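# Load sample tube and matching water blank into centrifuge

## Task

Take the sample tube marked with an orange dot on its cap from the rack on the shelved bench by the door, and place it in the centre hole of one adapter in the centrifuge rotor. Then pick the water blank whose volume equals the sample's (a blank's cap number is its volume in mL; blanks sit in the racks on the shelved bench by the window) and place it in the centre hole of the adapter directly opposite. Both tubes must be pushed fully down, and all rotor buckets must end hanging vertically. Every rack must still be on its own bench at the end. A tube touching the floor means failure. Finish with the gripper open and the robot moved away, since anything held in place only by the robot does not count. The robot must not topple or be left leaning.

## Robot and tools

ROBOT. A Hello Robot Stretch 3 with one arm. The wheeled base (0.33 m long, 0.34 m wide) can drive straight or turn in place; it cannot slide sideways. Turns pivot about the point between the drive wheels, 0.05 m behind the front edge. A lift rides up the mast and the telescoping arm reaches out to the robot's RIGHT, so to move the gripper forward or back you drive the base. With arm retracted and wrist folded, turning sweeps a 0.28 m radius; an unfolded level wrist reaches beyond that. Cameras: head_camera and nav_camera on the head (aimed by head_pan_rad and head_tilt_rad), wrist_camera on the gripper.

FRAMES. Base frame: origin on the floor between the drive wheels, x forward, y left, z up. hand_pose is reported in this frame, at the point where closed fingertips meet. Odometry frame is the base frame at scene start; heading is positive leftward, within -3.142..3.142.

execute_actions takes "actions", a list run in order (empty list = just report). Each action may hold "robot", "steps" (1 to 450 control steps at 30 per second, default 1) and "until". {"steps": n} alone waits. "robot" is one command, a queue (list of up to 8 commands and {"pause_s": s} waits of at most 15 s, each starting after the previous ends "done"), or {"stop": true}, which brakes everything and clears the queue.
A command may contain:
- "base": exactly one key. translate_m = metres to drive, an offset from where the base is when that command begins; forward positive, magnitude at most 1. rotate_rad = radians to turn in place, offset from current heading; counter-clockwise (left) positive, magnitude at most 3.2.
- "joints": absolute targets by name; unnamed joints keep their goals. lift_m 0 to 1.1 (arm height on mast); arm_m 0 to 0.52 (extension); wrist_yaw_rad -1.345 to 4.42 (0 along the arm, positive toward the front, 3.0 folded over the base); wrist_pitch_rad -1.57 to 0.451 (0 level, negative tips fingers down); wrist_roll_rad -2.911 to 2.911 (0 fingers side by side, level); gripper_m -0.089 to 0.179 (larger is wider; real fingertip gap is about 0.007 smaller when nearly shut, 0.025 smaller when wide; zero gap below 0.007); head_pan_rad -3.953 to 1.73 (0 forward, positive left, -1.57 looks along the arm); head_tilt_rad -1.53 to 0.419 (negative down).
- "contact_limits": {"arm_m": effort percent 1 to 100}; arm motion halts at that effort. It lasts until arm_m's next command.
Any out-of-range number or invalid action rejects the whole call and nothing runs. A new command takes over immediately; base and joints move at once and keep moving while you think.
"until" ends an action early: {"robot": {"status": "ended"}} fires when nothing reads moving and no queue runs. Fields can be compared, e.g. {"robot": {"lift_m": [">", 0.3], "base_status": ["!=", "moving"]}}; operators = != < <= > >=. {"any": {"status": "ended"}} fires when any motion or the queue finishes. Do not wait for exact equality on readings.

zoom_image: {"camera": one of head_camera, nav_camera, wrist_camera, "region": [x0, y0, x1, y1]} in pixels of that camera's latest image, top-left is (0,0), at most 504x504. Head image 896x504, nav 672x504, wrist 644x364.

finished_scene: {"scene": current scene number}. Irreversible; only call after all motion has ended, because the hold afterward brakes whatever still moves.

SPEED. Base is fast (0.30 m/s, 1.9 rad/s) only when stowed: lift_m under 0.30, arm_m under 0.03, wrist_yaw_rad over 2.54; otherwise 0.10 m/s and 0.63 rad/s.

GRIPPER. Close to a value below the object's width (lower squeezes harder; excessive squeeze triggers a force reduction and slipping). Release by opening at least 0.02 above the touch value. Status and reading do not confirm a grasp; check cameras.

SELF-COLLISION. Fold or unfold the wrist only with lift_m 0.32 to 0.95, wrist_pitch_rad -0.4, roll near 0. Once folded, lift may go down to 0.25. If wrist_yaw_rad is under -0.4, keep pitch at -0.5 or lower.

BALANCE. Pushing the arm into something rigid with the gripper above about 0.45 m can tip the robot, more so with raised contact limits or a repeated push after a contact_stop. Driving while gripping or pressing something fixed, or snagging furniture (especially reversing), can tip it. If base_tilt shows leaning, reverse the last move in small steps, free the gripper, and if still tipped lower lift_m to about 0.2.

RESULTS. Each reply gives one snapshot plus one image per camera. base_status shows progress as (done of goal). joint_goals, joint_status, measured_speeds (units per second). Status words: moving, done (within tolerance), off_target (stuck away from goal, may still push), contact_stop (lift or arm pushed firmly and went slack), time_out, stopped, not_commanded, torque_fault (wrist servo off ~10 s, limp). "refusals", "queue" (idle/running/done/dropped/stopped), "queue_left". Lines beginning refused:, dropped:, replaced: explain rejected goals or how a prior motion ended. robot.on_its_own reports goals the robot changed itself, slack or off joints, unusual rest effort, and tilt. lidar_m: 12 distances in 30-degree sectors, first straight ahead, counter-clockwise (4th left, 7th behind, 10th right), plane 0.17 m high, blind to glass. wrist_depth_mm and head_depth_mm: 7x7 median depths. motor_effort: percent with signed value and unsigned peak in brackets; readings are biased and noisy. base_tilt in degrees, forward/right positive. Camera calibration (K, distortion, T_world_to_cam) is supplied and roughly accurate.

AVOID. Dropping tubes, letting one reach the floor, slamming, hard or prolonged pushes (wrist servo shutdown), knocking racks off benches, tipping. Loose objects may occasionally get nudged.

Each tool is called after "Request:" by a JSON object that holds its "op" and its "data".

## Session

Request:
{"op": "execute_actions", "data": {"actions": []}}

Scene clock: 0.00 s.
robot.base_odometry: x=+0.000 y=+0.000 heading=+0.000 (m, m, rad; robot's odometry frame)
robot.turned_by_wheels: +0.000 (rad since the last result)
robot.turned_by_imu: +0.000 (rad since the last result)
robot.base_tilt: forward=-1.3 right=+0.7 (deg)
robot.lidar_m: 2.08 1.58 1.40 1.40 1.66 1.39 1.62 1.65 1.03 1.04 2.09 1.95
robot.head_depth_mm: 2029 2455 2436 2474 2447 2425 2304 / 1779 2527 2531 2553 2473 2494 2290 / 1887 2592 2619 2597 2553 2585 2263 / 1809 2741 2702 2702 2628 2704 2245 / 1912 2835 2815 2811 2832 2769 2141 / 2130 2874 2903 2931 2926 2870 2198 / 2137 2927 2986 3036 3042 3033 2201
robot.base_status: not_commanded
robot.joint_positions: lift_m=+0.385 arm_m=+0.000 wrist_yaw_rad=+2.964 wrist_pitch_rad=-0.636 wrist_roll_rad=-0.011 gripper_m=+0.037 head_pan_rad=-0.006 head_tilt_rad=+0.001
robot.joint_goals: lift_m=+0.385 arm_m=+0.000 wrist_yaw_rad=+2.964 wrist_pitch_rad=-0.636 wrist_roll_rad=-0.011 gripper_m=+0.037 head_pan_rad=-0.006 head_tilt_rad=+0.001
robot.joint_status: lift_m=not_commanded arm_m=not_commanded wrist_yaw_rad=not_commanded wrist_pitch_rad=not_commanded wrist_roll_rad=not_commanded gripper_m=not_commanded head_pan_rad=not_commanded head_tilt_rad=not_commanded
robot.measured_speeds: translate_m=+0.000 rotate_rad=+0.000 lift_m=+0.000 arm_m=+0.000 wrist_yaw_rad=+0.000 wrist_pitch_rad=+0.000 wrist_roll_rad=+0.000 head_pan_rad=+0.000 head_tilt_rad=+0.000
robot: refusals=0 queue=idle queue_left=0
robot.motor_effort: left_wheel=+0 right_wheel=+0 lift_m=+23 arm_m=-1 wrist_yaw_rad=+0 wrist_pitch_rad=+4 wrist_roll_rad=+0 gripper_m=+0 head_pan_rad=+0 head_tilt_rad=+1 (%)
robot.hand_pose: x=+0.0127 y=+0.0438 z=+0.3526 quat_wxyz=(+0.279, +0.685, +0.162, +0.653) (m; robot's base frame)
robot.wrist_depth_mm: - - - - - - - / - - - - - 991 960 / 885 866 858 851 823 820 816 / 747 737 732 714 705 693 689 / 641 632 636 617 629 611 596 / 572 555 - 570 - 534 532 / 511 - - - 477 480 474
pictures: head_camera (sideways: a quarter turn clockwise sets it upright), nav_camera (sideways: a quarter turn counterclockwise sets it upright), wrist_camera
Images, in order (width x height): head_camera 896x504, nav_camera 672x504, wrist_camera 644x364.

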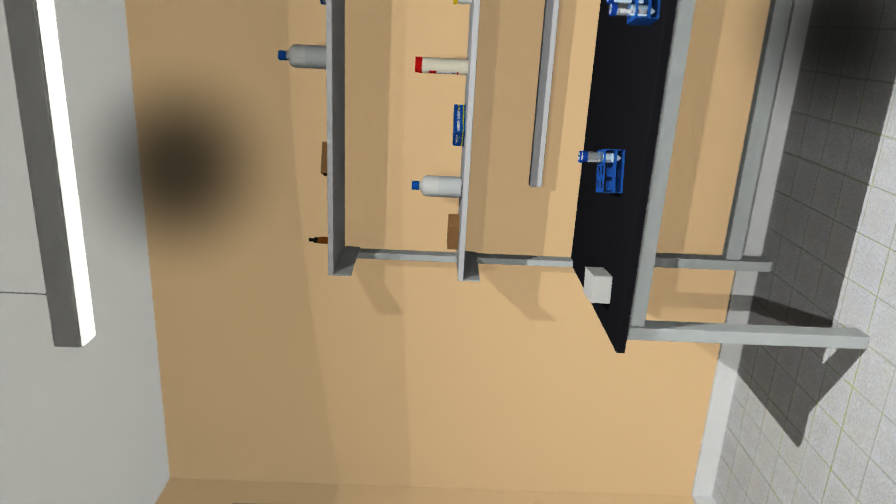

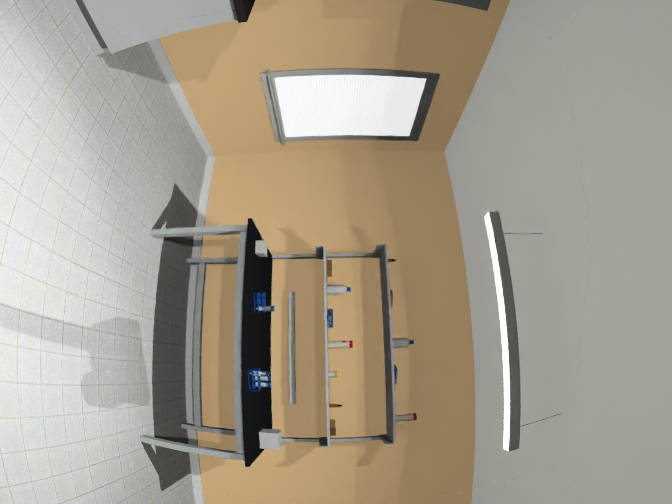

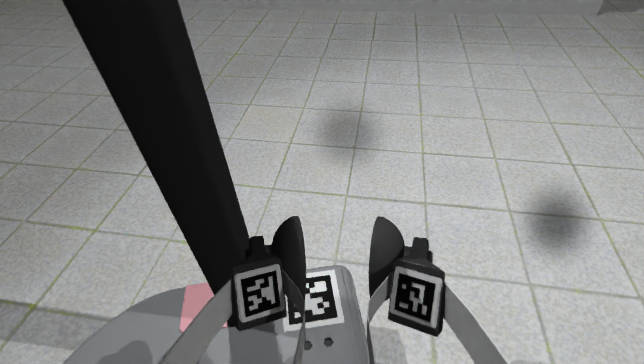

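Request:
{"op": "execute_actions", "data": {"actions": [{"robot":{"joints":{"head_pan_rad":-1.3,"head_tilt_rad":-0.4}},"steps":200,"until":{"robot":{"status":"ended"}}}]}}

Request:
{"op": "execute_actions", "data": {"actions": [{"robot":{"joints":{"head_pan_rad":-2.6}},"steps":200,"until":{"robot":{"status":"ended"}}}]}}

Request:
{"op": "execute_actions", "data": {"actions": [{"robot":{"joints":{"head_pan_rad":1.3}},"steps":200,"until":{"robot":{"status":"ended"}}}]}}

Scene clock: 8.70 s.
robot.base_odometry: x=+0.000 y=+0.000 heading=+0.000 (m, m, rad; robot's odometry frame)
robot.turned_by_wheels: +0.000 (rad since the last result)
robot.turned_by_imu: +0.001 (rad since the last result)
robot.base_tilt: forward=-1.4 right=+0.6 (deg)
robot.lidar_m: 2.08 1.58 1.39 1.40 1.67 1.39 1.61 1.65 1.03 1.04 2.10 1.95
robot.head_depth_mm: 1545 1632 1734 1235 1153 1226 1318 / 1641 1741 1851 1954 1290 1327 1387 / 1733 1837 1987 2108 2162 1615 1415 / 1847 1989 2125 2296 2225 1727 1405 / 1972 2128 2295 2479 2209 1719 1412 / 2117 2298 2494 2669 2200 1704 1400 / 2287 2507 2756 2893 2193 1692 1391
robot.base_status: not_commanded
robot.joint_positions: lift_m=+0.385 arm_m=+0.000 wrist_yaw_rad=+2.964 wrist_pitch_rad=-0.636 wrist_roll_rad=-0.011 gripper_m=+0.037 head_pan_rad=-1.293 head_tilt_rad=-0.395
robot.joint_goals: lift_m=+0.385 arm_m=+0.000 wrist_yaw_rad=+2.964 wrist_pitch_rad=-0.636 wrist_roll_rad=-0.011 gripper_m=+0.037 head_pan_rad=-1.300 head_tilt_rad=-0.400
robot.joint_status: lift_m=not_commanded arm_m=not_commanded wrist_yaw_rad=not_commanded wrist_pitch_rad=not_commanded wrist_roll_rad=not_commanded gripper_m=not_commanded head_pan_rad=done head_tilt_rad=done
robot.measured_speeds: translate_m=+0.000 rotate_rad=+0.000 lift_m=+0.000 arm_m=+0.000 wrist_yaw_rad=+0.000 wrist_pitch_rad=+0.000 wrist_roll_rad=+0.000 head_pan_rad=+0.000 head_tilt_rad=+0.000
robot: refusals=0 queue=done queue_left=0
robot.motor_effort: left_wheel=+0(0) right_wheel=+0(0) lift_m=+23(23) arm_m=-1(1) wrist_yaw_rad=+0(0) wrist_pitch_rad=+4(4) wrist_roll_rad=+0(0) gripper_m=+0(0) head_pan_rad=-4(36) head_tilt_rad=-1(16) (%)
robot.hand_pose: x=+0.0127 y=+0.0438 z=+0.3526 quat_wxyz=(+0.279, +0.685, +0.162, +0.653) (m; robot's base frame)
robot.wrist_depth_mm: - - - - - - - / - - - - - 987 967 / 875 863 862 834 837 821 802 / 751 739 734 722 703 699 683 / 634 641 641 617 621 607 602 / 566 558 - 573 - 534 534 / 505 - - - 481 486 475
pictures: head_camera (sideways: a quarter turn clockwise sets it upright), nav_camera (sideways: a quarter turn counterclockwise sets it upright), wrist_camera
camera_calibration (this result's frames):
head_camera: T_world_to_cam=[[-0.160176, 0.377449, -0.912072, 1.20658], [0.947804, 0.316891, -0.0353105, 0.0458986], [0.2757, -0.870122, -0.408506, 0.490978], [0, 0, 0, 1]] pos_world=[0.0143996, -0.0427545, 1.30267]
nav_camera: T_world_to_cam=[[0.107666, -0.365481, 0.924571, -1.16667], [-0.955583, -0.294675, -0.00520706, 0.0603457], [0.274351, -0.882944, -0.380974, 0.454092], [0, 0, 0, 1]] pos_world=[0.0586957, -0.00767679, 1.25198]
wrist_camera: T_world_to_cam=[[0.991998, -0.124297, -0.0221635, 0.0102148], [-0.103363, -0.698703, -0.707906, 0.315321], [0.0725047, 0.704531, -0.705959, 0.383867], [0, 0, 0, 1]] pos_world=[-0.00537264, -0.048861, 0.494438]
Images, in order (width x height): head_camera 896x504, nav_camera 672x504, wrist_camera 644x364.

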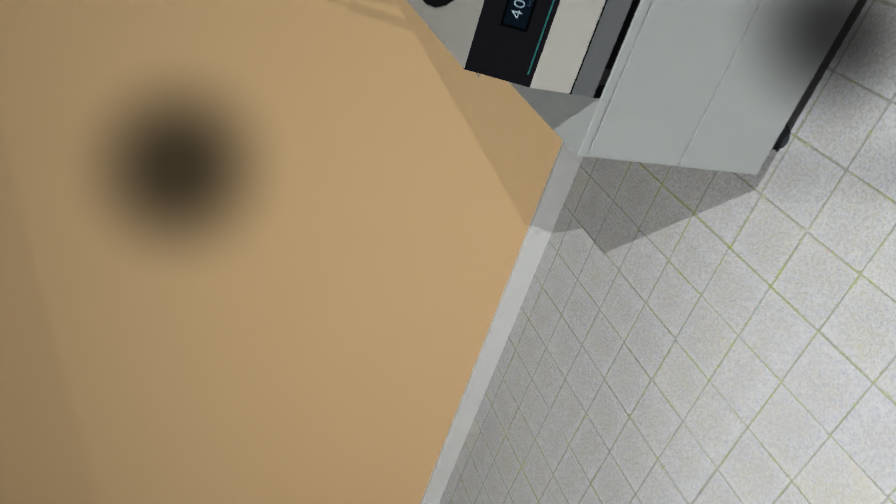

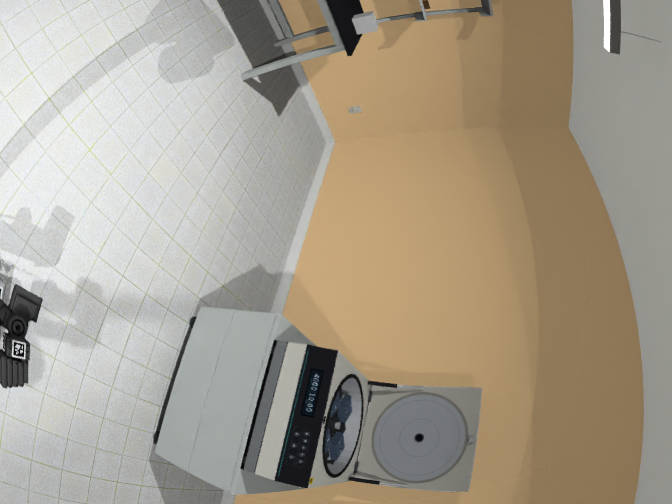

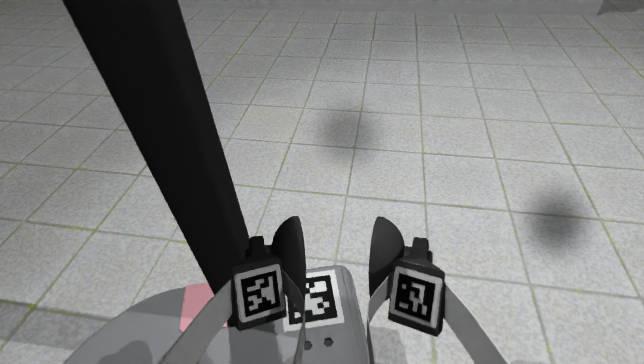

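Scene clock: 9.93 s.
robot.base_odometry: x=+0.000 y=+0.000 heading=+0.000 (m, m, rad; robot's odometry frame)
robot.turned_by_wheels: +0.000 (rad since the last result)
robot.turned_by_imu: +0.000 (rad since the last result)
robot.base_tilt: forward=-1.1 right=+0.6 (deg)
robot.lidar_m: 2.08 1.57 1.39 1.40 1.67 1.39 1.61 1.65 1.04 1.04 2.09 1.95
robot.head_depth_mm: 2166 2271 2397 1737 2254 1749 1422 / 2241 2402 2587 2755 2066 1738 1423 / 2066 2188 2433 2687 2237 1727 1408 / 1897 2019 2212 2402 2229 1730 1402 / 1773 1877 2040 2196 2220 1715 1402 / 1665 1758 1893 2013 2109 1718 1405 / 1562 1649 1779 1902 2025 1696 1391
robot.base_status: not_commanded
robot.joint_positions: lift_m=+0.385 arm_m=+0.000 wrist_yaw_rad=+2.964 wrist_pitch_rad=-0.636 wrist_roll_rad=-0.011 gripper_m=+0.037 head_pan_rad=-2.593 head_tilt_rad=-0.395
robot.joint_goals: lift_m=+0.385 arm_m=+0.000 wrist_yaw_rad=+2.964 wrist_pitch_rad=-0.636 wrist_roll_rad=-0.011 gripper_m=+0.037 head_pan_rad=-2.600 head_tilt_rad=-0.400
robot.joint_status: lift_m=not_commanded arm_m=not_commanded wrist_yaw_rad=not_commanded wrist_pitch_rad=not_commanded wrist_roll_rad=not_commanded gripper_m=not_commanded head_pan_rad=done head_tilt_rad=done
robot.measured_speeds: translate_m=+0.000 rotate_rad=+0.000 lift_m=+0.000 arm_m=+0.000 wrist_yaw_rad=+0.000 wrist_pitch_rad=+0.000 wrist_roll_rad=+0.000 head_pan_rad=+0.000 head_tilt_rad=+0.000
robot: refusals=0 queue=done queue_left=0
robot.motor_effort: left_wheel=+0(0) right_wheel=+0(0) lift_m=+23(23) arm_m=+0(1) wrist_yaw_rad=+0(0) wrist_pitch_rad=+4(3) wrist_roll_rad=+0(0) gripper_m=+0(0) head_pan_rad=-4(35) head_tilt_rad=-1(1) (%)
robot.hand_pose: x=+0.0127 y=+0.0438 z=+0.3526 quat_wxyz=(+0.279, +0.685, +0.162, +0.653) (m; robot's base frame)
robot.wrist_depth_mm: - - - - - - - / - - - - - - 972 / 889 863 862 851 830 820 816 / 743 730 726 718 699 700 683 / 644 641 643 617 627 598 596 / 560 562 - 565 - 539 532 / 504 - - - 476 479 473
pictures: head_camera (sideways: a quarter turn clockwise sets it upright), nav_camera (sideways: a quarter turn counterclockwise sets it upright), wrist_camera
camera_calibration (this result's frames):
head_camera: T_world_to_cam=[[0.321027, 0.255415, -0.911978, 1.20352], [0.558884, -0.828494, -0.0353002, 0.0482576], [-0.764585, -0.498358, -0.408716, 0.497598], [0, 0, 0, 1]] pos_world=[-0.0328765, -0.0194339, 1.30266]
nav_camera: T_world_to_cam=[[-0.323545, -0.201619, 0.924483, -1.16393], [-0.53955, 0.841937, -0.00521192, 0.0578142], [-0.777306, -0.500491, -0.381188, 0.460785], [0, 0, 0, 1]] pos_world=[0.0127819, -0.0527266, 1.25198]
wrist_camera: T_world_to_cam=[[0.991997, -0.124297, -0.0221637, 0.0102149], [-0.103364, -0.698703, -0.707905, 0.315321], [0.0725048, 0.704531, -0.705959, 0.383867], [0, 0, 0, 1]] pos_world=[-0.0053726, -0.048861, 0.494438]
Images, in order (width x height): head_camera 896x504, nav_camera 672x504, wrist_camera 644x364.

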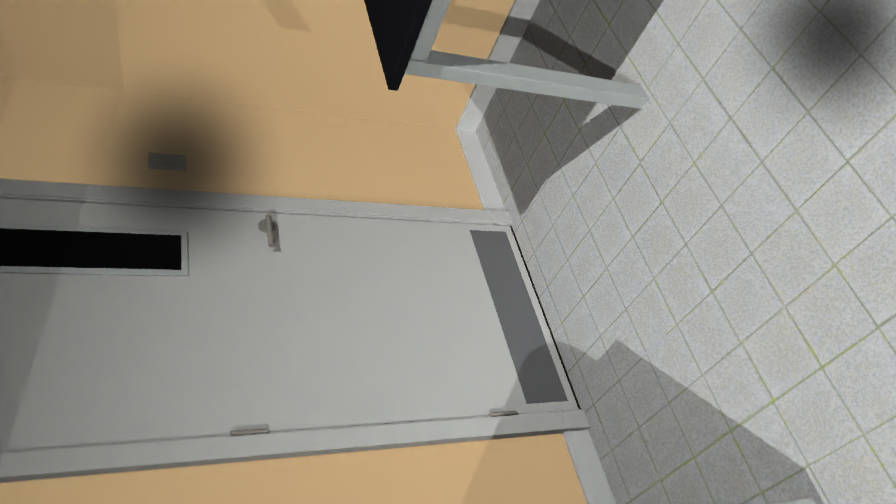

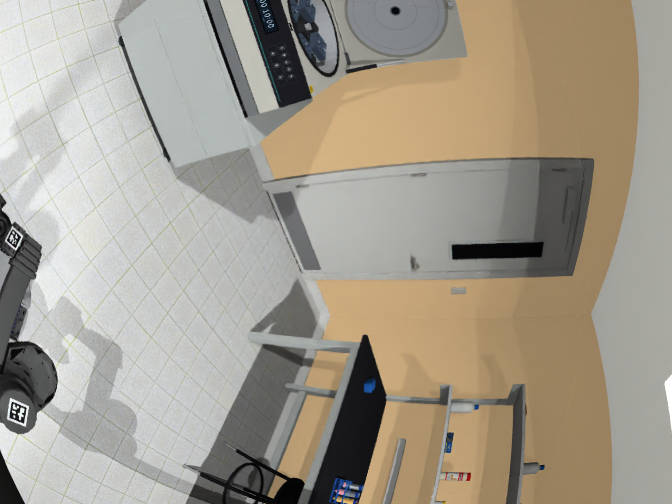

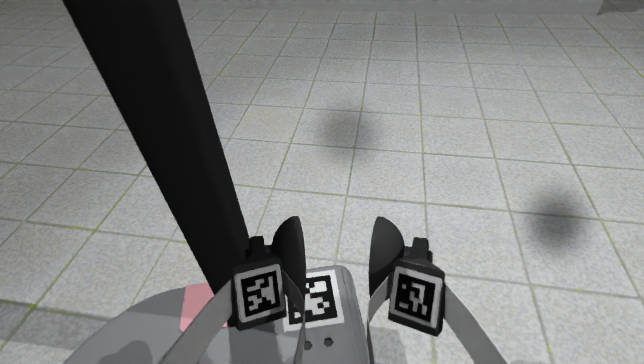

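Scene clock: 12.33 s.
robot.base_odometry: x=+0.000 y=+0.000 heading=+0.000 (m, m, rad; robot's odometry frame)
robot.turned_by_wheels: +0.000 (rad since the last result)
robot.turned_by_imu: +0.000 (rad since the last result)
robot.base_tilt: forward=-1.3 right=+0.6 (deg)
robot.lidar_m: 2.08 1.57 1.39 1.40 1.66 1.40 1.61 1.65 1.04 1.04 2.09 1.95
robot.head_depth_mm: 1397 1764 1437 1443 1572 1696 1419 / 1424 1808 1645 1455 1576 1700 1416 / 1424 1814 1634 1461 1585 1673 1422 / 1433 1825 1598 1476 1605 1729 1410 / 1437 1847 1589 1488 1622 1710 1398 / 1447 1860 1810 1499 1632 1708 1402 / 1455 1885 1818 1515 1647 1708 1396
robot.base_status: not_commanded
robot.joint_positions: lift_m=+0.385 arm_m=+0.000 wrist_yaw_rad=+2.964 wrist_pitch_rad=-0.636 wrist_roll_rad=-0.011 gripper_m=+0.037 head_pan_rad=+1.293 head_tilt_rad=-0.395
robot.joint_goals: lift_m=+0.385 arm_m=+0.000 wrist_yaw_rad=+2.964 wrist_pitch_rad=-0.636 wrist_roll_rad=-0.011 gripper_m=+0.037 head_pan_rad=+1.300 head_tilt_rad=-0.400
robot.joint_status: lift_m=not_commanded arm_m=not_commanded wrist_yaw_rad=not_commanded wrist_pitch_rad=not_commanded wrist_roll_rad=not_commanded gripper_m=not_commanded head_pan_rad=done head_tilt_rad=done
robot.measured_speeds: translate_m=+0.000 rotate_rad=+0.000 lift_m=+0.000 arm_m=+0.000 wrist_yaw_rad=+0.000 wrist_pitch_rad=+0.000 wrist_roll_rad=+0.000 head_pan_rad=+0.000 head_tilt_rad=+0.000
robot: refusals=0 queue=done queue_left=0
robot.motor_effort: left_wheel=+0(1) right_wheel=+0(0) lift_m=+23(23) arm_m=+0(1) wrist_yaw_rad=+0(0) wrist_pitch_rad=+4(4) wrist_roll_rad=+0(0) gripper_m=+0(0) head_pan_rad=+3(33) head_tilt_rad=-1(1) (%)
robot.hand_pose: x=+0.0127 y=+0.0438 z=+0.3526 quat_wxyz=(+0.279, +0.685, +0.162, +0.653) (m; robot's base frame)
robot.wrist_depth_mm: - - - - - - - / - - - - - 999 946 / 878 855 843 838 810 804 798 / 747 728 719 715 708 704 692 / 643 639 649 621 626 607 599 / 567 567 - 566 - 532 529 / 505 - - - 472 484 474
pictures: head_camera (sideways: a quarter turn clockwise sets it upright), nav_camera (sideways: a quarter turn counterclockwise sets it upright), wrist_camera
camera_calibration (this result's frames):
head_camera: T_world_to_cam=[[-0.0632483, -0.405333, -0.911979, 1.20586], [-0.97228, 0.231139, -0.0353002, 0.0575977], [0.225102, 0.884466, -0.408716, 0.49156], [0, 0, 0, 1]] pos_world=[0.0216187, 0.0406942, 1.30266]
nav_camera: T_world_to_cam=[[0.101532, 0.367454, 0.924483, -1.16652], [0.967158, -0.254123, -0.00521192, 0.0486232], [0.233018, 0.89465, -0.381188, 0.454622], [0, 0, 0, 1]] pos_world=[-0.0345226, 0.0342716, 1.25198]
wrist_camera: T_world_to_cam=[[0.991997, -0.124297, -0.0221637, 0.0102149], [-0.103364, -0.698703, -0.707906, 0.315321], [0.0725048, 0.704531, -0.705959, 0.383867], [0, 0, 0, 1]] pos_world=[-0.0053726, -0.048861, 0.494438]
Images, in order (width x height): head_camera 896x504, nav_camera 672x504, wrist_camera 644x364.

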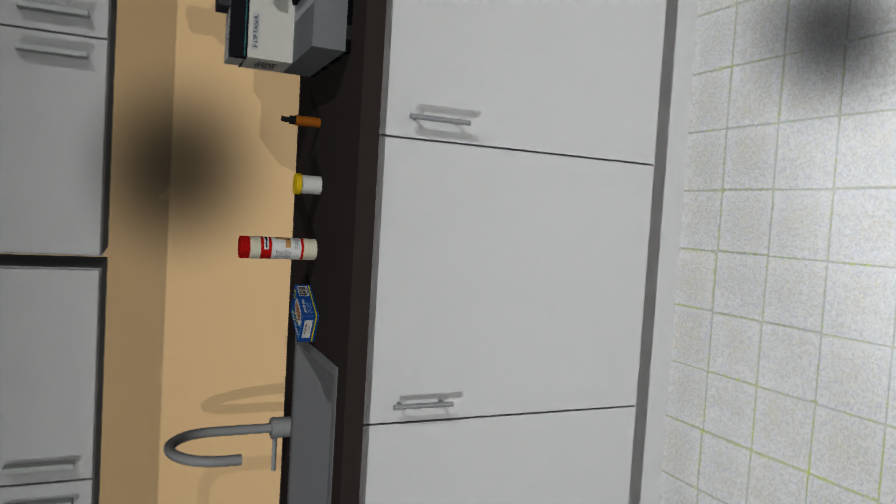

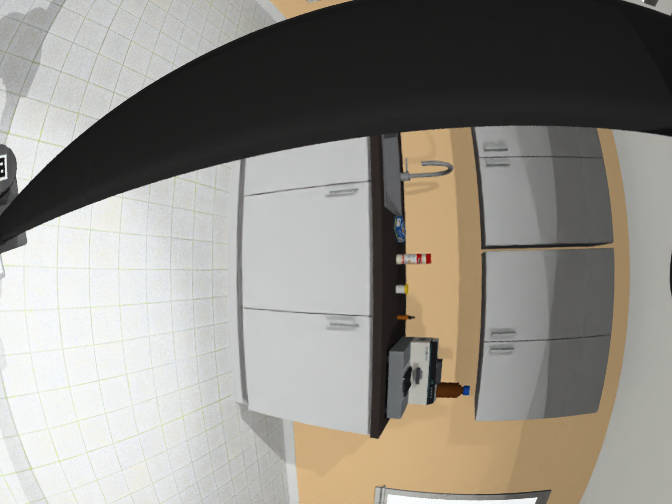

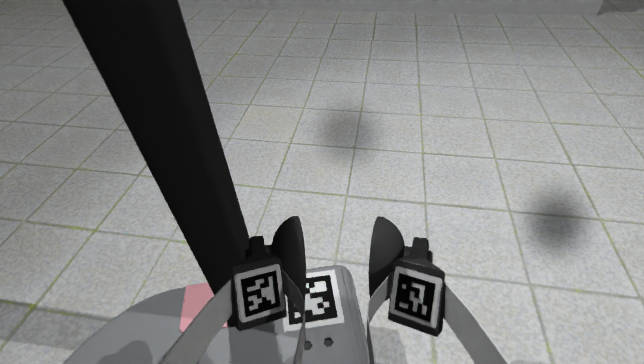

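Request:
{"op": "execute_actions", "data": {"actions": [{"robot":{"joints":{"head_pan_rad":-3.4,"head_tilt_rad":-0.35}},"steps":200,"until":{"robot":{"status":"ended"}}}]}}

Request:
{"op": "execute_actions", "data": {"actions": [{"robot":{"joints":{"head_pan_rad":-1.8,"head_tilt_rad":-0.3}},"steps":200,"until":{"robot":{"status":"ended"}}}]}}

Scene clock: 21.13 s.
robot.base_odometry: x=+0.000 y=+0.000 heading=+0.000 (m, m, rad; robot's odometry frame)
robot.turned_by_wheels: +0.000 (rad since the last result)
robot.turned_by_imu: +0.001 (rad since the last result)
robot.base_tilt: forward=-1.2 right=+0.5 (deg)
robot.lidar_m: 2.08 1.58 1.40 1.40 1.67 1.40 1.61 1.65 1.03 1.04 2.10 1.95
robot.head_depth_mm: 1779 1858 1985 1473 2256 1705 1469 / 1787 1879 1989 1458 2291 1821 1465 / 1810 1905 2008 1545 2161 1804 1461 / 1812 1918 2044 1515 2158 1792 1453 / 1839 1937 2051 1555 2247 1786 1442 / 1867 1965 2060 1593 2250 1774 1438 / 1872 1978 2086 1584 2295 1771 1429
robot.base_status: not_commanded
robot.joint_positions: lift_m=+0.385 arm_m=+0.000 wrist_yaw_rad=+2.964 wrist_pitch_rad=-0.636 wrist_roll_rad=-0.011 gripper_m=+0.037 head_pan_rad=-3.393 head_tilt_rad=-0.359
robot.joint_goals: lift_m=+0.385 arm_m=+0.000 wrist_yaw_rad=+2.964 wrist_pitch_rad=-0.636 wrist_roll_rad=-0.011 gripper_m=+0.037 head_pan_rad=-3.400 head_tilt_rad=-0.350
robot.joint_status: lift_m=not_commanded arm_m=not_commanded wrist_yaw_rad=not_commanded wrist_pitch_rad=not_commanded wrist_roll_rad=not_commanded gripper_m=not_commanded head_pan_rad=done head_tilt_rad=done
robot.measured_speeds: translate_m=+0.000 rotate_rad=+0.000 lift_m=+0.000 arm_m=+0.000 wrist_yaw_rad=+0.000 wrist_pitch_rad=+0.000 wrist_roll_rad=+0.000 head_pan_rad=+0.000 head_tilt_rad=+0.000
robot: refusals=0 queue=done queue_left=0
robot.motor_effort: left_wheel=+0(0) right_wheel=+0(0) lift_m=+23(23) arm_m=+0(1) wrist_yaw_rad=+1(1) wrist_pitch_rad=+3(4) wrist_roll_rad=+0(0) gripper_m=+0(0) head_pan_rad=-4(35) head_tilt_rad=+3(7) (%)
robot.hand_pose: x=+0.0127 y=+0.0438 z=+0.3526 quat_wxyz=(+0.279, +0.685, +0.162, +0.653) (m; robot's base frame)
robot.wrist_depth_mm: - - - - - - - / - - - - - 995 953 / 897 864 862 839 834 808 806 / 748 744 723 724 709 690 677 / 647 635 652 613 631 601 601 / 563 561 - 571 - 530 535 / 509 - - - 478 483 473
pictures: head_camera (sideways: a quarter turn clockwise sets it upright), nav_camera (sideways: a quarter turn counterclockwise sets it upright), wrist_camera
camera_calibration (this result's frames):
head_camera: T_world_to_cam=[[0.375191, -0.0442072, -0.925893, 1.22135], [-0.206188, -0.977818, -0.0368652, 0.0549636], [-0.903725, 0.204739, -0.375983, 0.455849], [0, 0, 0, 1]] pos_world=[-0.0349422, 0.0144063, 1.30425]
nav_camera: T_world_to_cam=[[-0.337938, 0.0833874, 0.937467, -1.18079], [0.227891, 0.973677, -0.0044581, 0.0521516], [-0.913161, 0.212133, -0.348046, 0.418483], [0, 0, 0, 1]] pos_world=[-0.028775, -0.0410905, 1.25283]
wrist_camera: T_world_to_cam=[[0.991998, -0.124297, -0.0221636, 0.0102149], [-0.103363, -0.698703, -0.707906, 0.315321], [0.0725046, 0.704531, -0.705959, 0.383867], [0, 0, 0, 1]] pos_world=[-0.00537263, -0.048861, 0.494438]
Images, in order (width x height): head_camera 896x504, nav_camera 672x504, wrist_camera 644x364.

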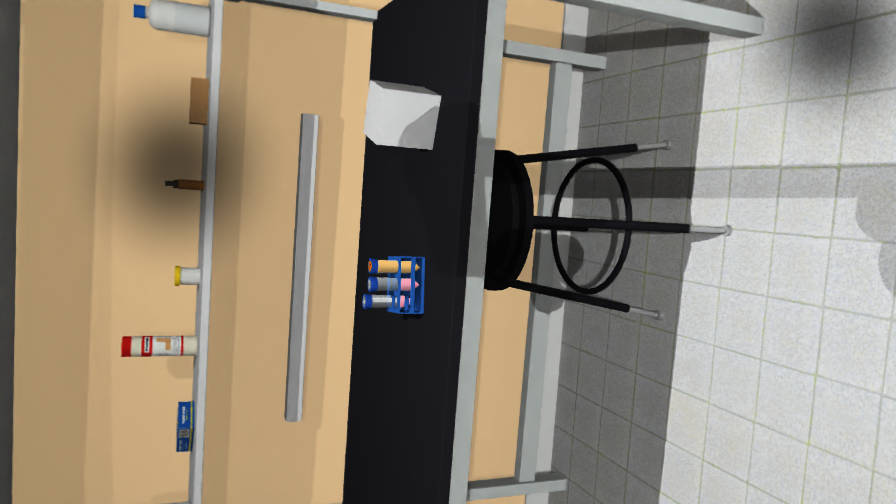

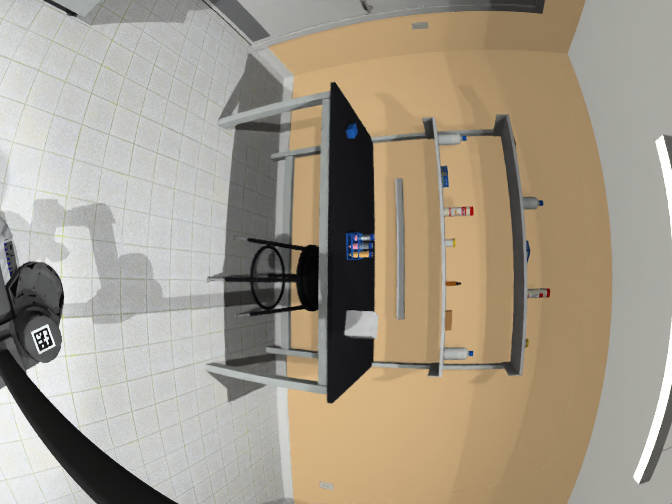

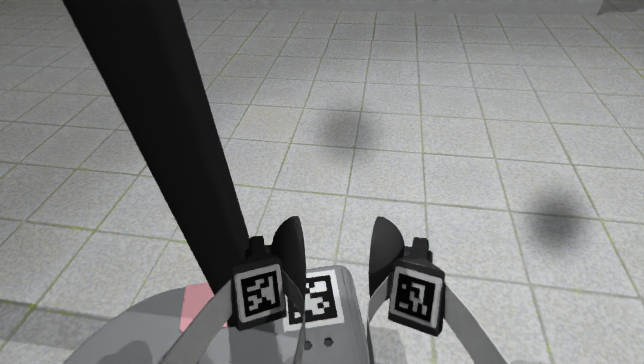

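Scene clock: 22.50 s.
robot.base_odometry: x=+0.000 y=+0.000 heading=+0.000 (m, m, rad; robot's odometry frame)
robot.turned_by_wheels: +0.000 (rad since the last result)
robot.turned_by_imu: +0.000 (rad since the last result)
robot.base_tilt: forward=-1.2 right=+0.6 (deg)
robot.lidar_m: 2.08 1.57 1.40 1.40 1.67 1.40 1.61 1.65 1.04 1.04 2.09 1.95
robot.head_depth_mm: 1470 1552 1640 1748 1851 1816 1490 / 1485 1546 1569 1732 1142 1192 1267 / 1506 1481 1536 1555 1138 1194 1288 / 1513 1493 1568 1599 1149 1209 1305 / 1535 1517 1582 1525 1165 1227 1326 / 1548 1634 1737 1837 1168 1246 1350 / 1561 1653 1750 1872 1981 1295 1419
robot.base_status: not_commanded
robot.joint_positions: lift_m=+0.385 arm_m=+0.000 wrist_yaw_rad=+2.964 wrist_pitch_rad=-0.636 wrist_roll_rad=-0.011 gripper_m=+0.037 head_pan_rad=-1.807 head_tilt_rad=-0.310
robot.joint_goals: lift_m=+0.385 arm_m=+0.000 wrist_yaw_rad=+2.964 wrist_pitch_rad=-0.636 wrist_roll_rad=-0.011 gripper_m=+0.037 head_pan_rad=-1.800 head_tilt_rad=-0.300
robot.joint_status: lift_m=not_commanded arm_m=not_commanded wrist_yaw_rad=not_commanded wrist_pitch_rad=not_commanded wrist_roll_rad=not_commanded gripper_m=not_commanded head_pan_rad=done head_tilt_rad=done
robot.measured_speeds: translate_m=+0.000 rotate_rad=+0.000 lift_m=+0.000 arm_m=+0.000 wrist_yaw_rad=+0.000 wrist_pitch_rad=+0.000 wrist_roll_rad=+0.000 head_pan_rad=+0.000 head_tilt_rad=+0.000
robot: refusals=0 queue=done queue_left=0
robot.motor_effort: left_wheel=+0(0) right_wheel=+0(0) lift_m=+23(23) arm_m=+0(0) wrist_yaw_rad=+0(0) wrist_pitch_rad=+3(4) wrist_roll_rad=+0(0) gripper_m=+0(0) head_pan_rad=+2(37) head_tilt_rad=+3(8) (%)
robot.hand_pose: x=+0.0127 y=+0.0438 z=+0.3526 quat_wxyz=(+0.279, +0.685, +0.162, +0.653) (m; robot's base frame)
robot.wrist_depth_mm: - - - - - - - / - - - - - 981 965 / 889 852 851 844 830 815 797 / 744 740 715 711 700 690 686 / 646 626 643 620 632 607 593 / 566 555 - 571 - 532 534 / 511 - - - 474 478 478
pictures: head_camera (sideways: a quarter turn clockwise sets it upright), nav_camera (sideways: a quarter turn counterclockwise sets it upright), wrist_camera
camera_calibration (this result's frames):
head_camera: T_world_to_cam=[[0.0278473, 0.330856, -0.94327, 1.24615], [0.980309, -0.193588, -0.0389611, 0.0504571], [-0.195497, -0.923611, -0.329732, 0.391338], [0, 0, 0, 1]] pos_world=[-0.00766014, -0.0410833, 1.30646]
nav_camera: T_world_to_cam=[[-0.0674454, -0.29366, 0.953528, -1.20341], [-0.976973, 0.213337, -0.0034018, 0.0581264], [-0.202424, -0.9318, -0.301286, 0.353293], [0, 0, 0, 1]] pos_world=[0.0471386, -0.0365943, 1.25412]
wrist_camera: T_world_to_cam=[[0.991998, -0.124297, -0.0221638, 0.010215], [-0.103364, -0.698703, -0.707906, 0.315321], [0.0725044, 0.704531, -0.705959, 0.383867], [0, 0, 0, 1]] pos_world=[-0.00537264, -0.048861, 0.494438]
Images, in order (width x height): head_camera 896x504, nav_camera 672x504, wrist_camera 644x364.

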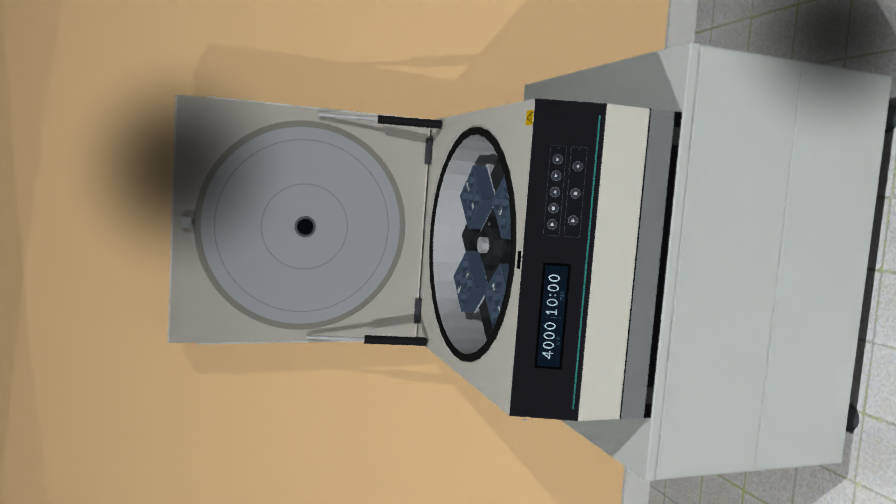

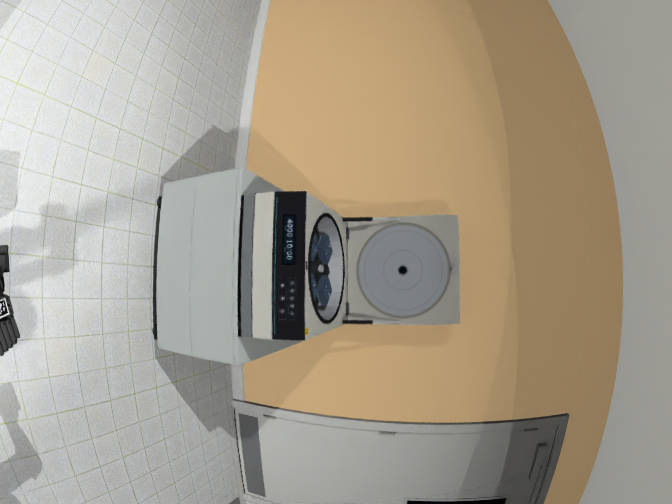

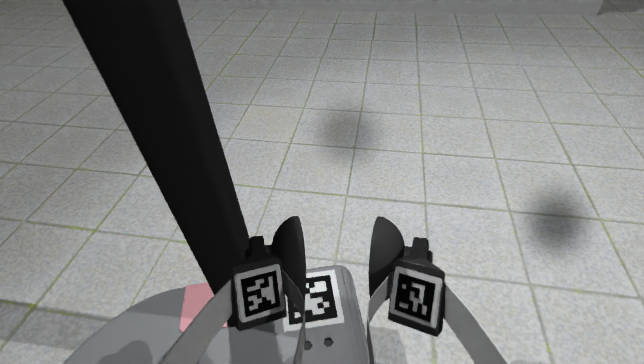

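Request:
{"op": "execute_actions", "data": {"actions": [{"robot":[{"base":{"rotate_rad":-0.145},"joints":{"lift_m":0.27,"head_pan_rad":-1.57,"head_tilt_rad":-0.7}},{"base":{"translate_m":-1.0}},{"base":{"rotate_rad":-1.75}}],"steps":450,"until":{"robot":{"status":"ended"}}}]}}

Scene clock: 52.07 s.
robot.base_odometry: x=-0.990 y=+0.144 heading=-1.895 (m, m, rad; robot's odometry frame)
robot.turned_by_wheels: -1.895 (rad since the last result)
robot.turned_by_imu: -1.897 (rad since the last result)
robot.base_tilt: forward=-1.2 right=+0.5 (deg)
robot.lidar_m: 1.56 1.13 1.23 3.50 2.22 1.62 1.56 0.70 0.43 0.61 1.04 0.85
robot.head_depth_mm: 956 1033 1025 803 665 589 1196 / 959 1022 1017 804 661 588 1170 / 961 1080 1014 802 660 588 1166 / 967 1085 1007 666 659 587 1167 / 972 1091 1006 707 657 598 1185 / 973 1095 1004 792 656 595 1189 / 975 1091 994 789 653 593 1186
robot.base_status: done (rotate_rad -1.7499 of -1.7500)
robot.joint_positions: lift_m=+0.271 arm_m=+0.000 wrist_yaw_rad=+2.964 wrist_pitch_rad=-0.636 wrist_roll_rad=-0.011 gripper_m=+0.037 head_pan_rad=-1.577 head_tilt_rad=-0.692
robot.joint_goals: lift_m=+0.270 arm_m=+0.000 wrist_yaw_rad=+2.964 wrist_pitch_rad=-0.636 wrist_roll_rad=-0.011 gripper_m=+0.037 head_pan_rad=-1.570 head_tilt_rad=-0.700
robot.joint_status: lift_m=done arm_m=not_commanded wrist_yaw_rad=not_commanded wrist_pitch_rad=not_commanded wrist_roll_rad=not_commanded gripper_m=not_commanded head_pan_rad=done head_tilt_rad=done
robot.measured_speeds: translate_m=+0.000 rotate_rad=+0.000 lift_m=+0.000 arm_m=+0.000 wrist_yaw_rad=+0.000 wrist_pitch_rad=+0.000 wrist_roll_rad=+0.000 head_pan_rad=+0.000 head_tilt_rad=+0.000
robot: refusals=0 queue=done queue_left=0
robot.motor_effort: left_wheel=+2(11) right_wheel=-2(9) lift_m=+12(21) arm_m=-1(0) wrist_yaw_rad=+0(0) wrist_pitch_rad=+4(4) wrist_roll_rad=+0(0) gripper_m=+0(0) head_pan_rad=+3(20) head_tilt_rad=-2(18) (%)
robot.hand_pose: x=+0.0127 y=+0.0437 z=+0.2376 quat_wxyz=(+0.279, +0.685, +0.162, +0.653) (m; robot's base frame)
robot.wrist_depth_mm: - - - - - 969 922 / 832 - 810 794 763 768 747 / 683 655 656 648 648 625 612 / 570 568 564 553 543 533 523 / 494 - - - 480 463 460 / - - - - - 409 407 / - - - - 367 369 367
pictures: head_camera (sideways: a quarter turn clockwise sets it upright), nav_camera (sideways: a quarter turn counterclockwise sets it upright), wrist_camera
camera_calibration (this result's frames):
head_camera: T_world_to_cam=[[-0.0465608, 0.656281, -0.753079, 0.998567], [0.998676, 0.0470777, -0.0207189, 0.0265807], [0.0218558, -0.753047, -0.657604, 0.816617], [0, 0, 0, 1]] pos_world=[0.00210073, -0.0416408, 1.28956]
nav_camera: T_world_to_cam=[[-0.000523215, -0.634875, 0.772615, -0.967852], [-0.999857, -0.012744, -0.0111491, 0.0683484], [0.0169244, -0.77251, -0.634777, 0.785887], [0, 0, 0, 1]] pos_world=[0.0545315, -0.00648777, 1.2474]
wrist_camera: T_world_to_cam=[[0.991997, -0.124302, -0.0221772, 0.0076702], [-0.103396, -0.698884, -0.707722, 0.233857], [0.0724722, 0.704351, -0.706143, 0.302806], [0, 0, 0, 1]] pos_world=[-0.00537401, -0.0488893, 0.3795]
Images, in order (width x height): head_camera 896x504, nav_camera 672x504, wrist_camera 644x364.

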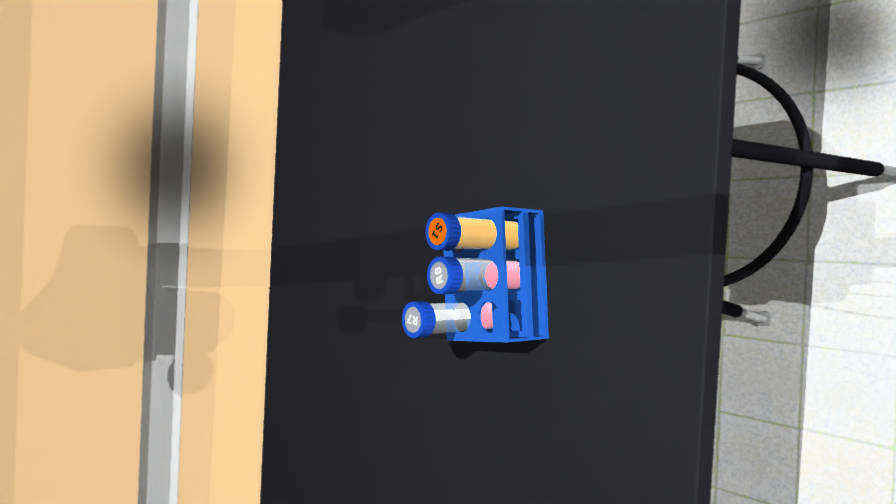

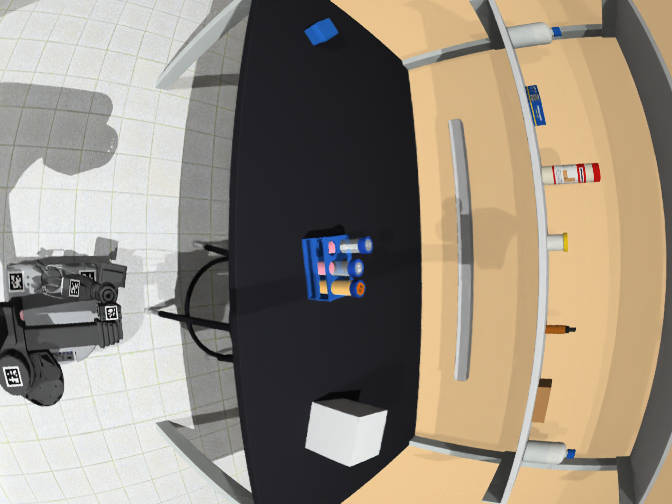

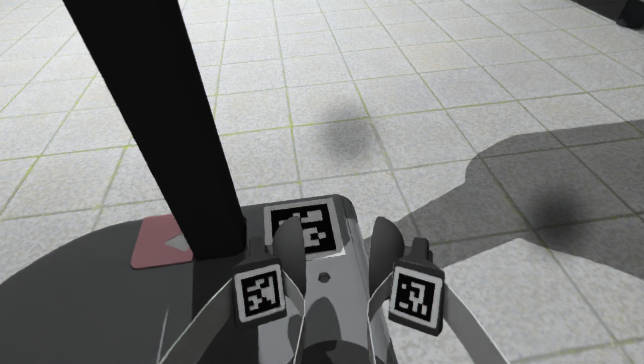

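Request:
{"op": "zoom_image", "data": {"camera": "head_camera", "region": [390,190,570,350]}}

Request:
{"op": "execute_actions", "data": {"actions": [{"robot":[{"joints":{"lift_m":0.94,"wrist_pitch_rad":-0.4}},{"joints":{"wrist_yaw_rad":0,"gripper_m":0.1}},{"joints":{"lift_m":1.08,"wrist_pitch_rad":-1.57}}],"steps":450,"until":{"robot":{"status":"ended"}}}]}}

Region (390, 190, 570, 350) of head_camera's 896x504 image, scaled by 2.800, with more detail than that image has.

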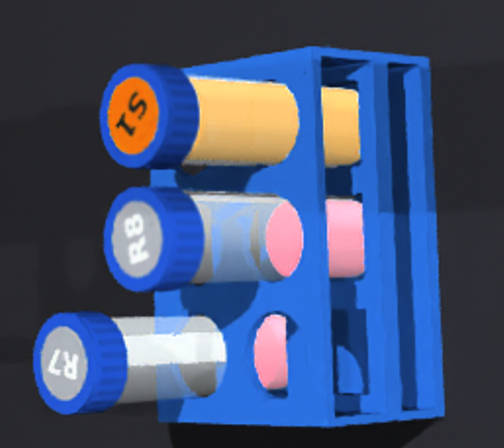

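Scene clock: 70.30 s.
robot.base_odometry: x=-0.990 y=+0.144 heading=-1.895 (m, m, rad; robot's odometry frame)
robot.turned_by_wheels: +0.000 (rad since the last result)
robot.turned_by_imu: +0.002 (rad since the last result)
robot.base_tilt: forward=-1.1 right=+0.7 (deg)
robot.lidar_m: 1.57 1.13 1.23 3.49 2.22 1.62 1.56 0.70 0.43 0.61 1.05 0.85
robot.head_depth_mm: - - - - - - - / - - - - - - - / - - - - - - - / 969 1084 1012 743 650 - 1164 / 970 1090 1007 706 656 591 1189 / 971 1095 1001 793 654 596 1186 / 979 1096 996 789 653 594 1189
robot.base_status: done (rotate_rad -1.7499 of -1.7500)
robot.joint_positions: lift_m=+1.079 arm_m=+0.000 wrist_yaw_rad=+0.002 wrist_pitch_rad=-1.563 wrist_roll_rad=-0.011 gripper_m=+0.100 head_pan_rad=-1.577 head_tilt_rad=-0.692
robot.joint_goals: lift_m=+1.080 arm_m=+0.000 wrist_yaw_rad=+0.000 wrist_pitch_rad=-1.570 wrist_roll_rad=-0.011 gripper_m=+0.100 head_pan_rad=-1.570 head_tilt_rad=-0.700
robot.joint_status: lift_m=done arm_m=not_commanded wrist_yaw_rad=done wrist_pitch_rad=done wrist_roll_rad=not_commanded gripper_m=done head_pan_rad=done head_tilt_rad=done
robot.measured_speeds: translate_m=+0.000 rotate_rad=+0.000 lift_m=+0.000 arm_m=+0.000 wrist_yaw_rad=+0.000 wrist_pitch_rad=+0.000 wrist_roll_rad=+0.000 head_pan_rad=+0.000 head_tilt_rad=+0.000
robot: refusals=0 queue=done queue_left=0
robot.motor_effort: left_wheel=+2(2) right_wheel=-2(2) lift_m=+31(34) arm_m=+0(0) wrist_yaw_rad=-2(4) wrist_pitch_rad=-3(7) wrist_roll_rad=+0(0) gripper_m=+0(80) head_pan_rad=+1(2) head_tilt_rad=-3(2) (%)
robot.hand_pose: x=-0.0217 y=-0.1228 z=+0.9618 quat_wxyz=(+0.505, +0.501, -0.498, -0.495) (m; robot's base frame)
robot.wrist_depth_mm: - - - - - - - / - - - - - - - / - - - - - - - / - - - - - - - / - - - - - - - / - - - - - - - / - - - - - - -
pictures: head_camera (sideways: a quarter turn clockwise sets it upright), nav_camera (sideways: a quarter turn counterclockwise sets it upright), wrist_camera
camera_calibration (this result's frames):
head_camera: T_world_to_cam=[[-0.0465608, 0.656281, -0.753079, 0.998567], [0.998676, 0.0470777, -0.0207189, 0.0265807], [0.0218558, -0.753047, -0.657604, 0.816617], [0, 0, 0, 1]] pos_world=[0.00210073, -0.0416408, 1.28956]
nav_camera: T_world_to_cam=[[-0.000523216, -0.634875, 0.772615, -0.967852], [-0.999857, -0.012744, -0.0111491, 0.0683484], [0.0169244, -0.77251, -0.634777, 0.785887], [0, 0, 0, 1]] pos_world=[0.0545315, -0.00648776, 1.2474]
wrist_camera: T_world_to_cam=[[-0.998349, -0.0150235, -0.0554422, 0.0394178], [-0.022682, 0.989862, 0.140206, 0.0200434], [0.0527737, 0.141232, -0.988569, 1.136], [0, 0, 0, 1]] pos_world=[-0.0201435, -0.179688, 1.12239]
Images, in order (width x height): head_camera 896x504, nav_camera 672x504, wrist_camera 644x364.

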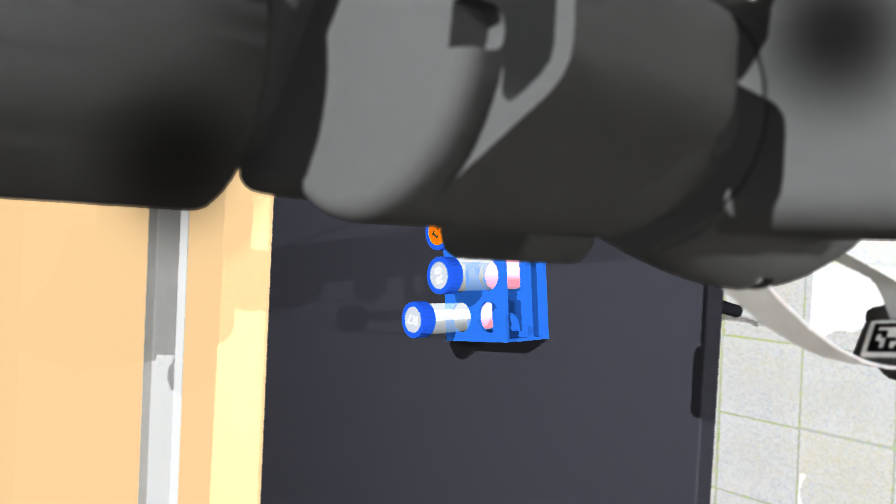

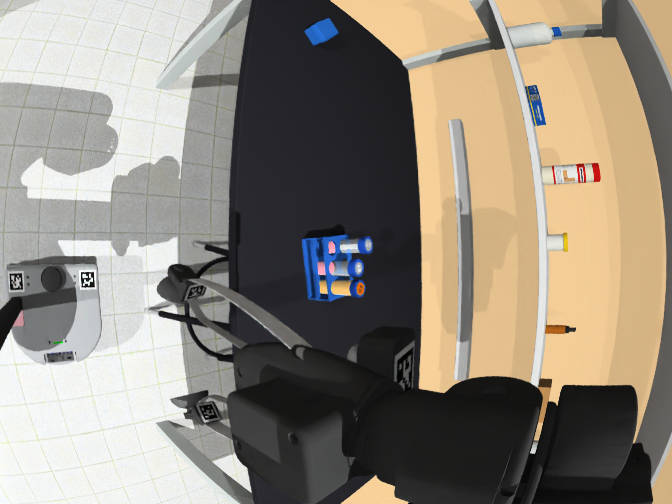

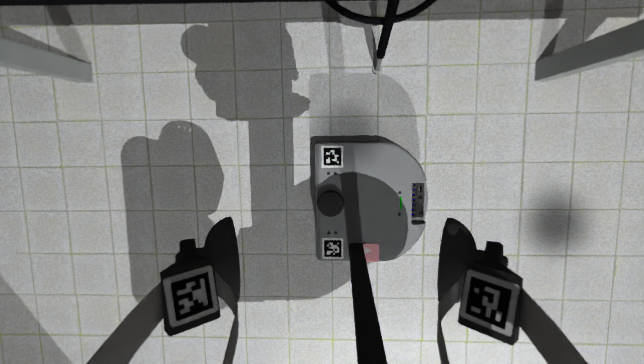

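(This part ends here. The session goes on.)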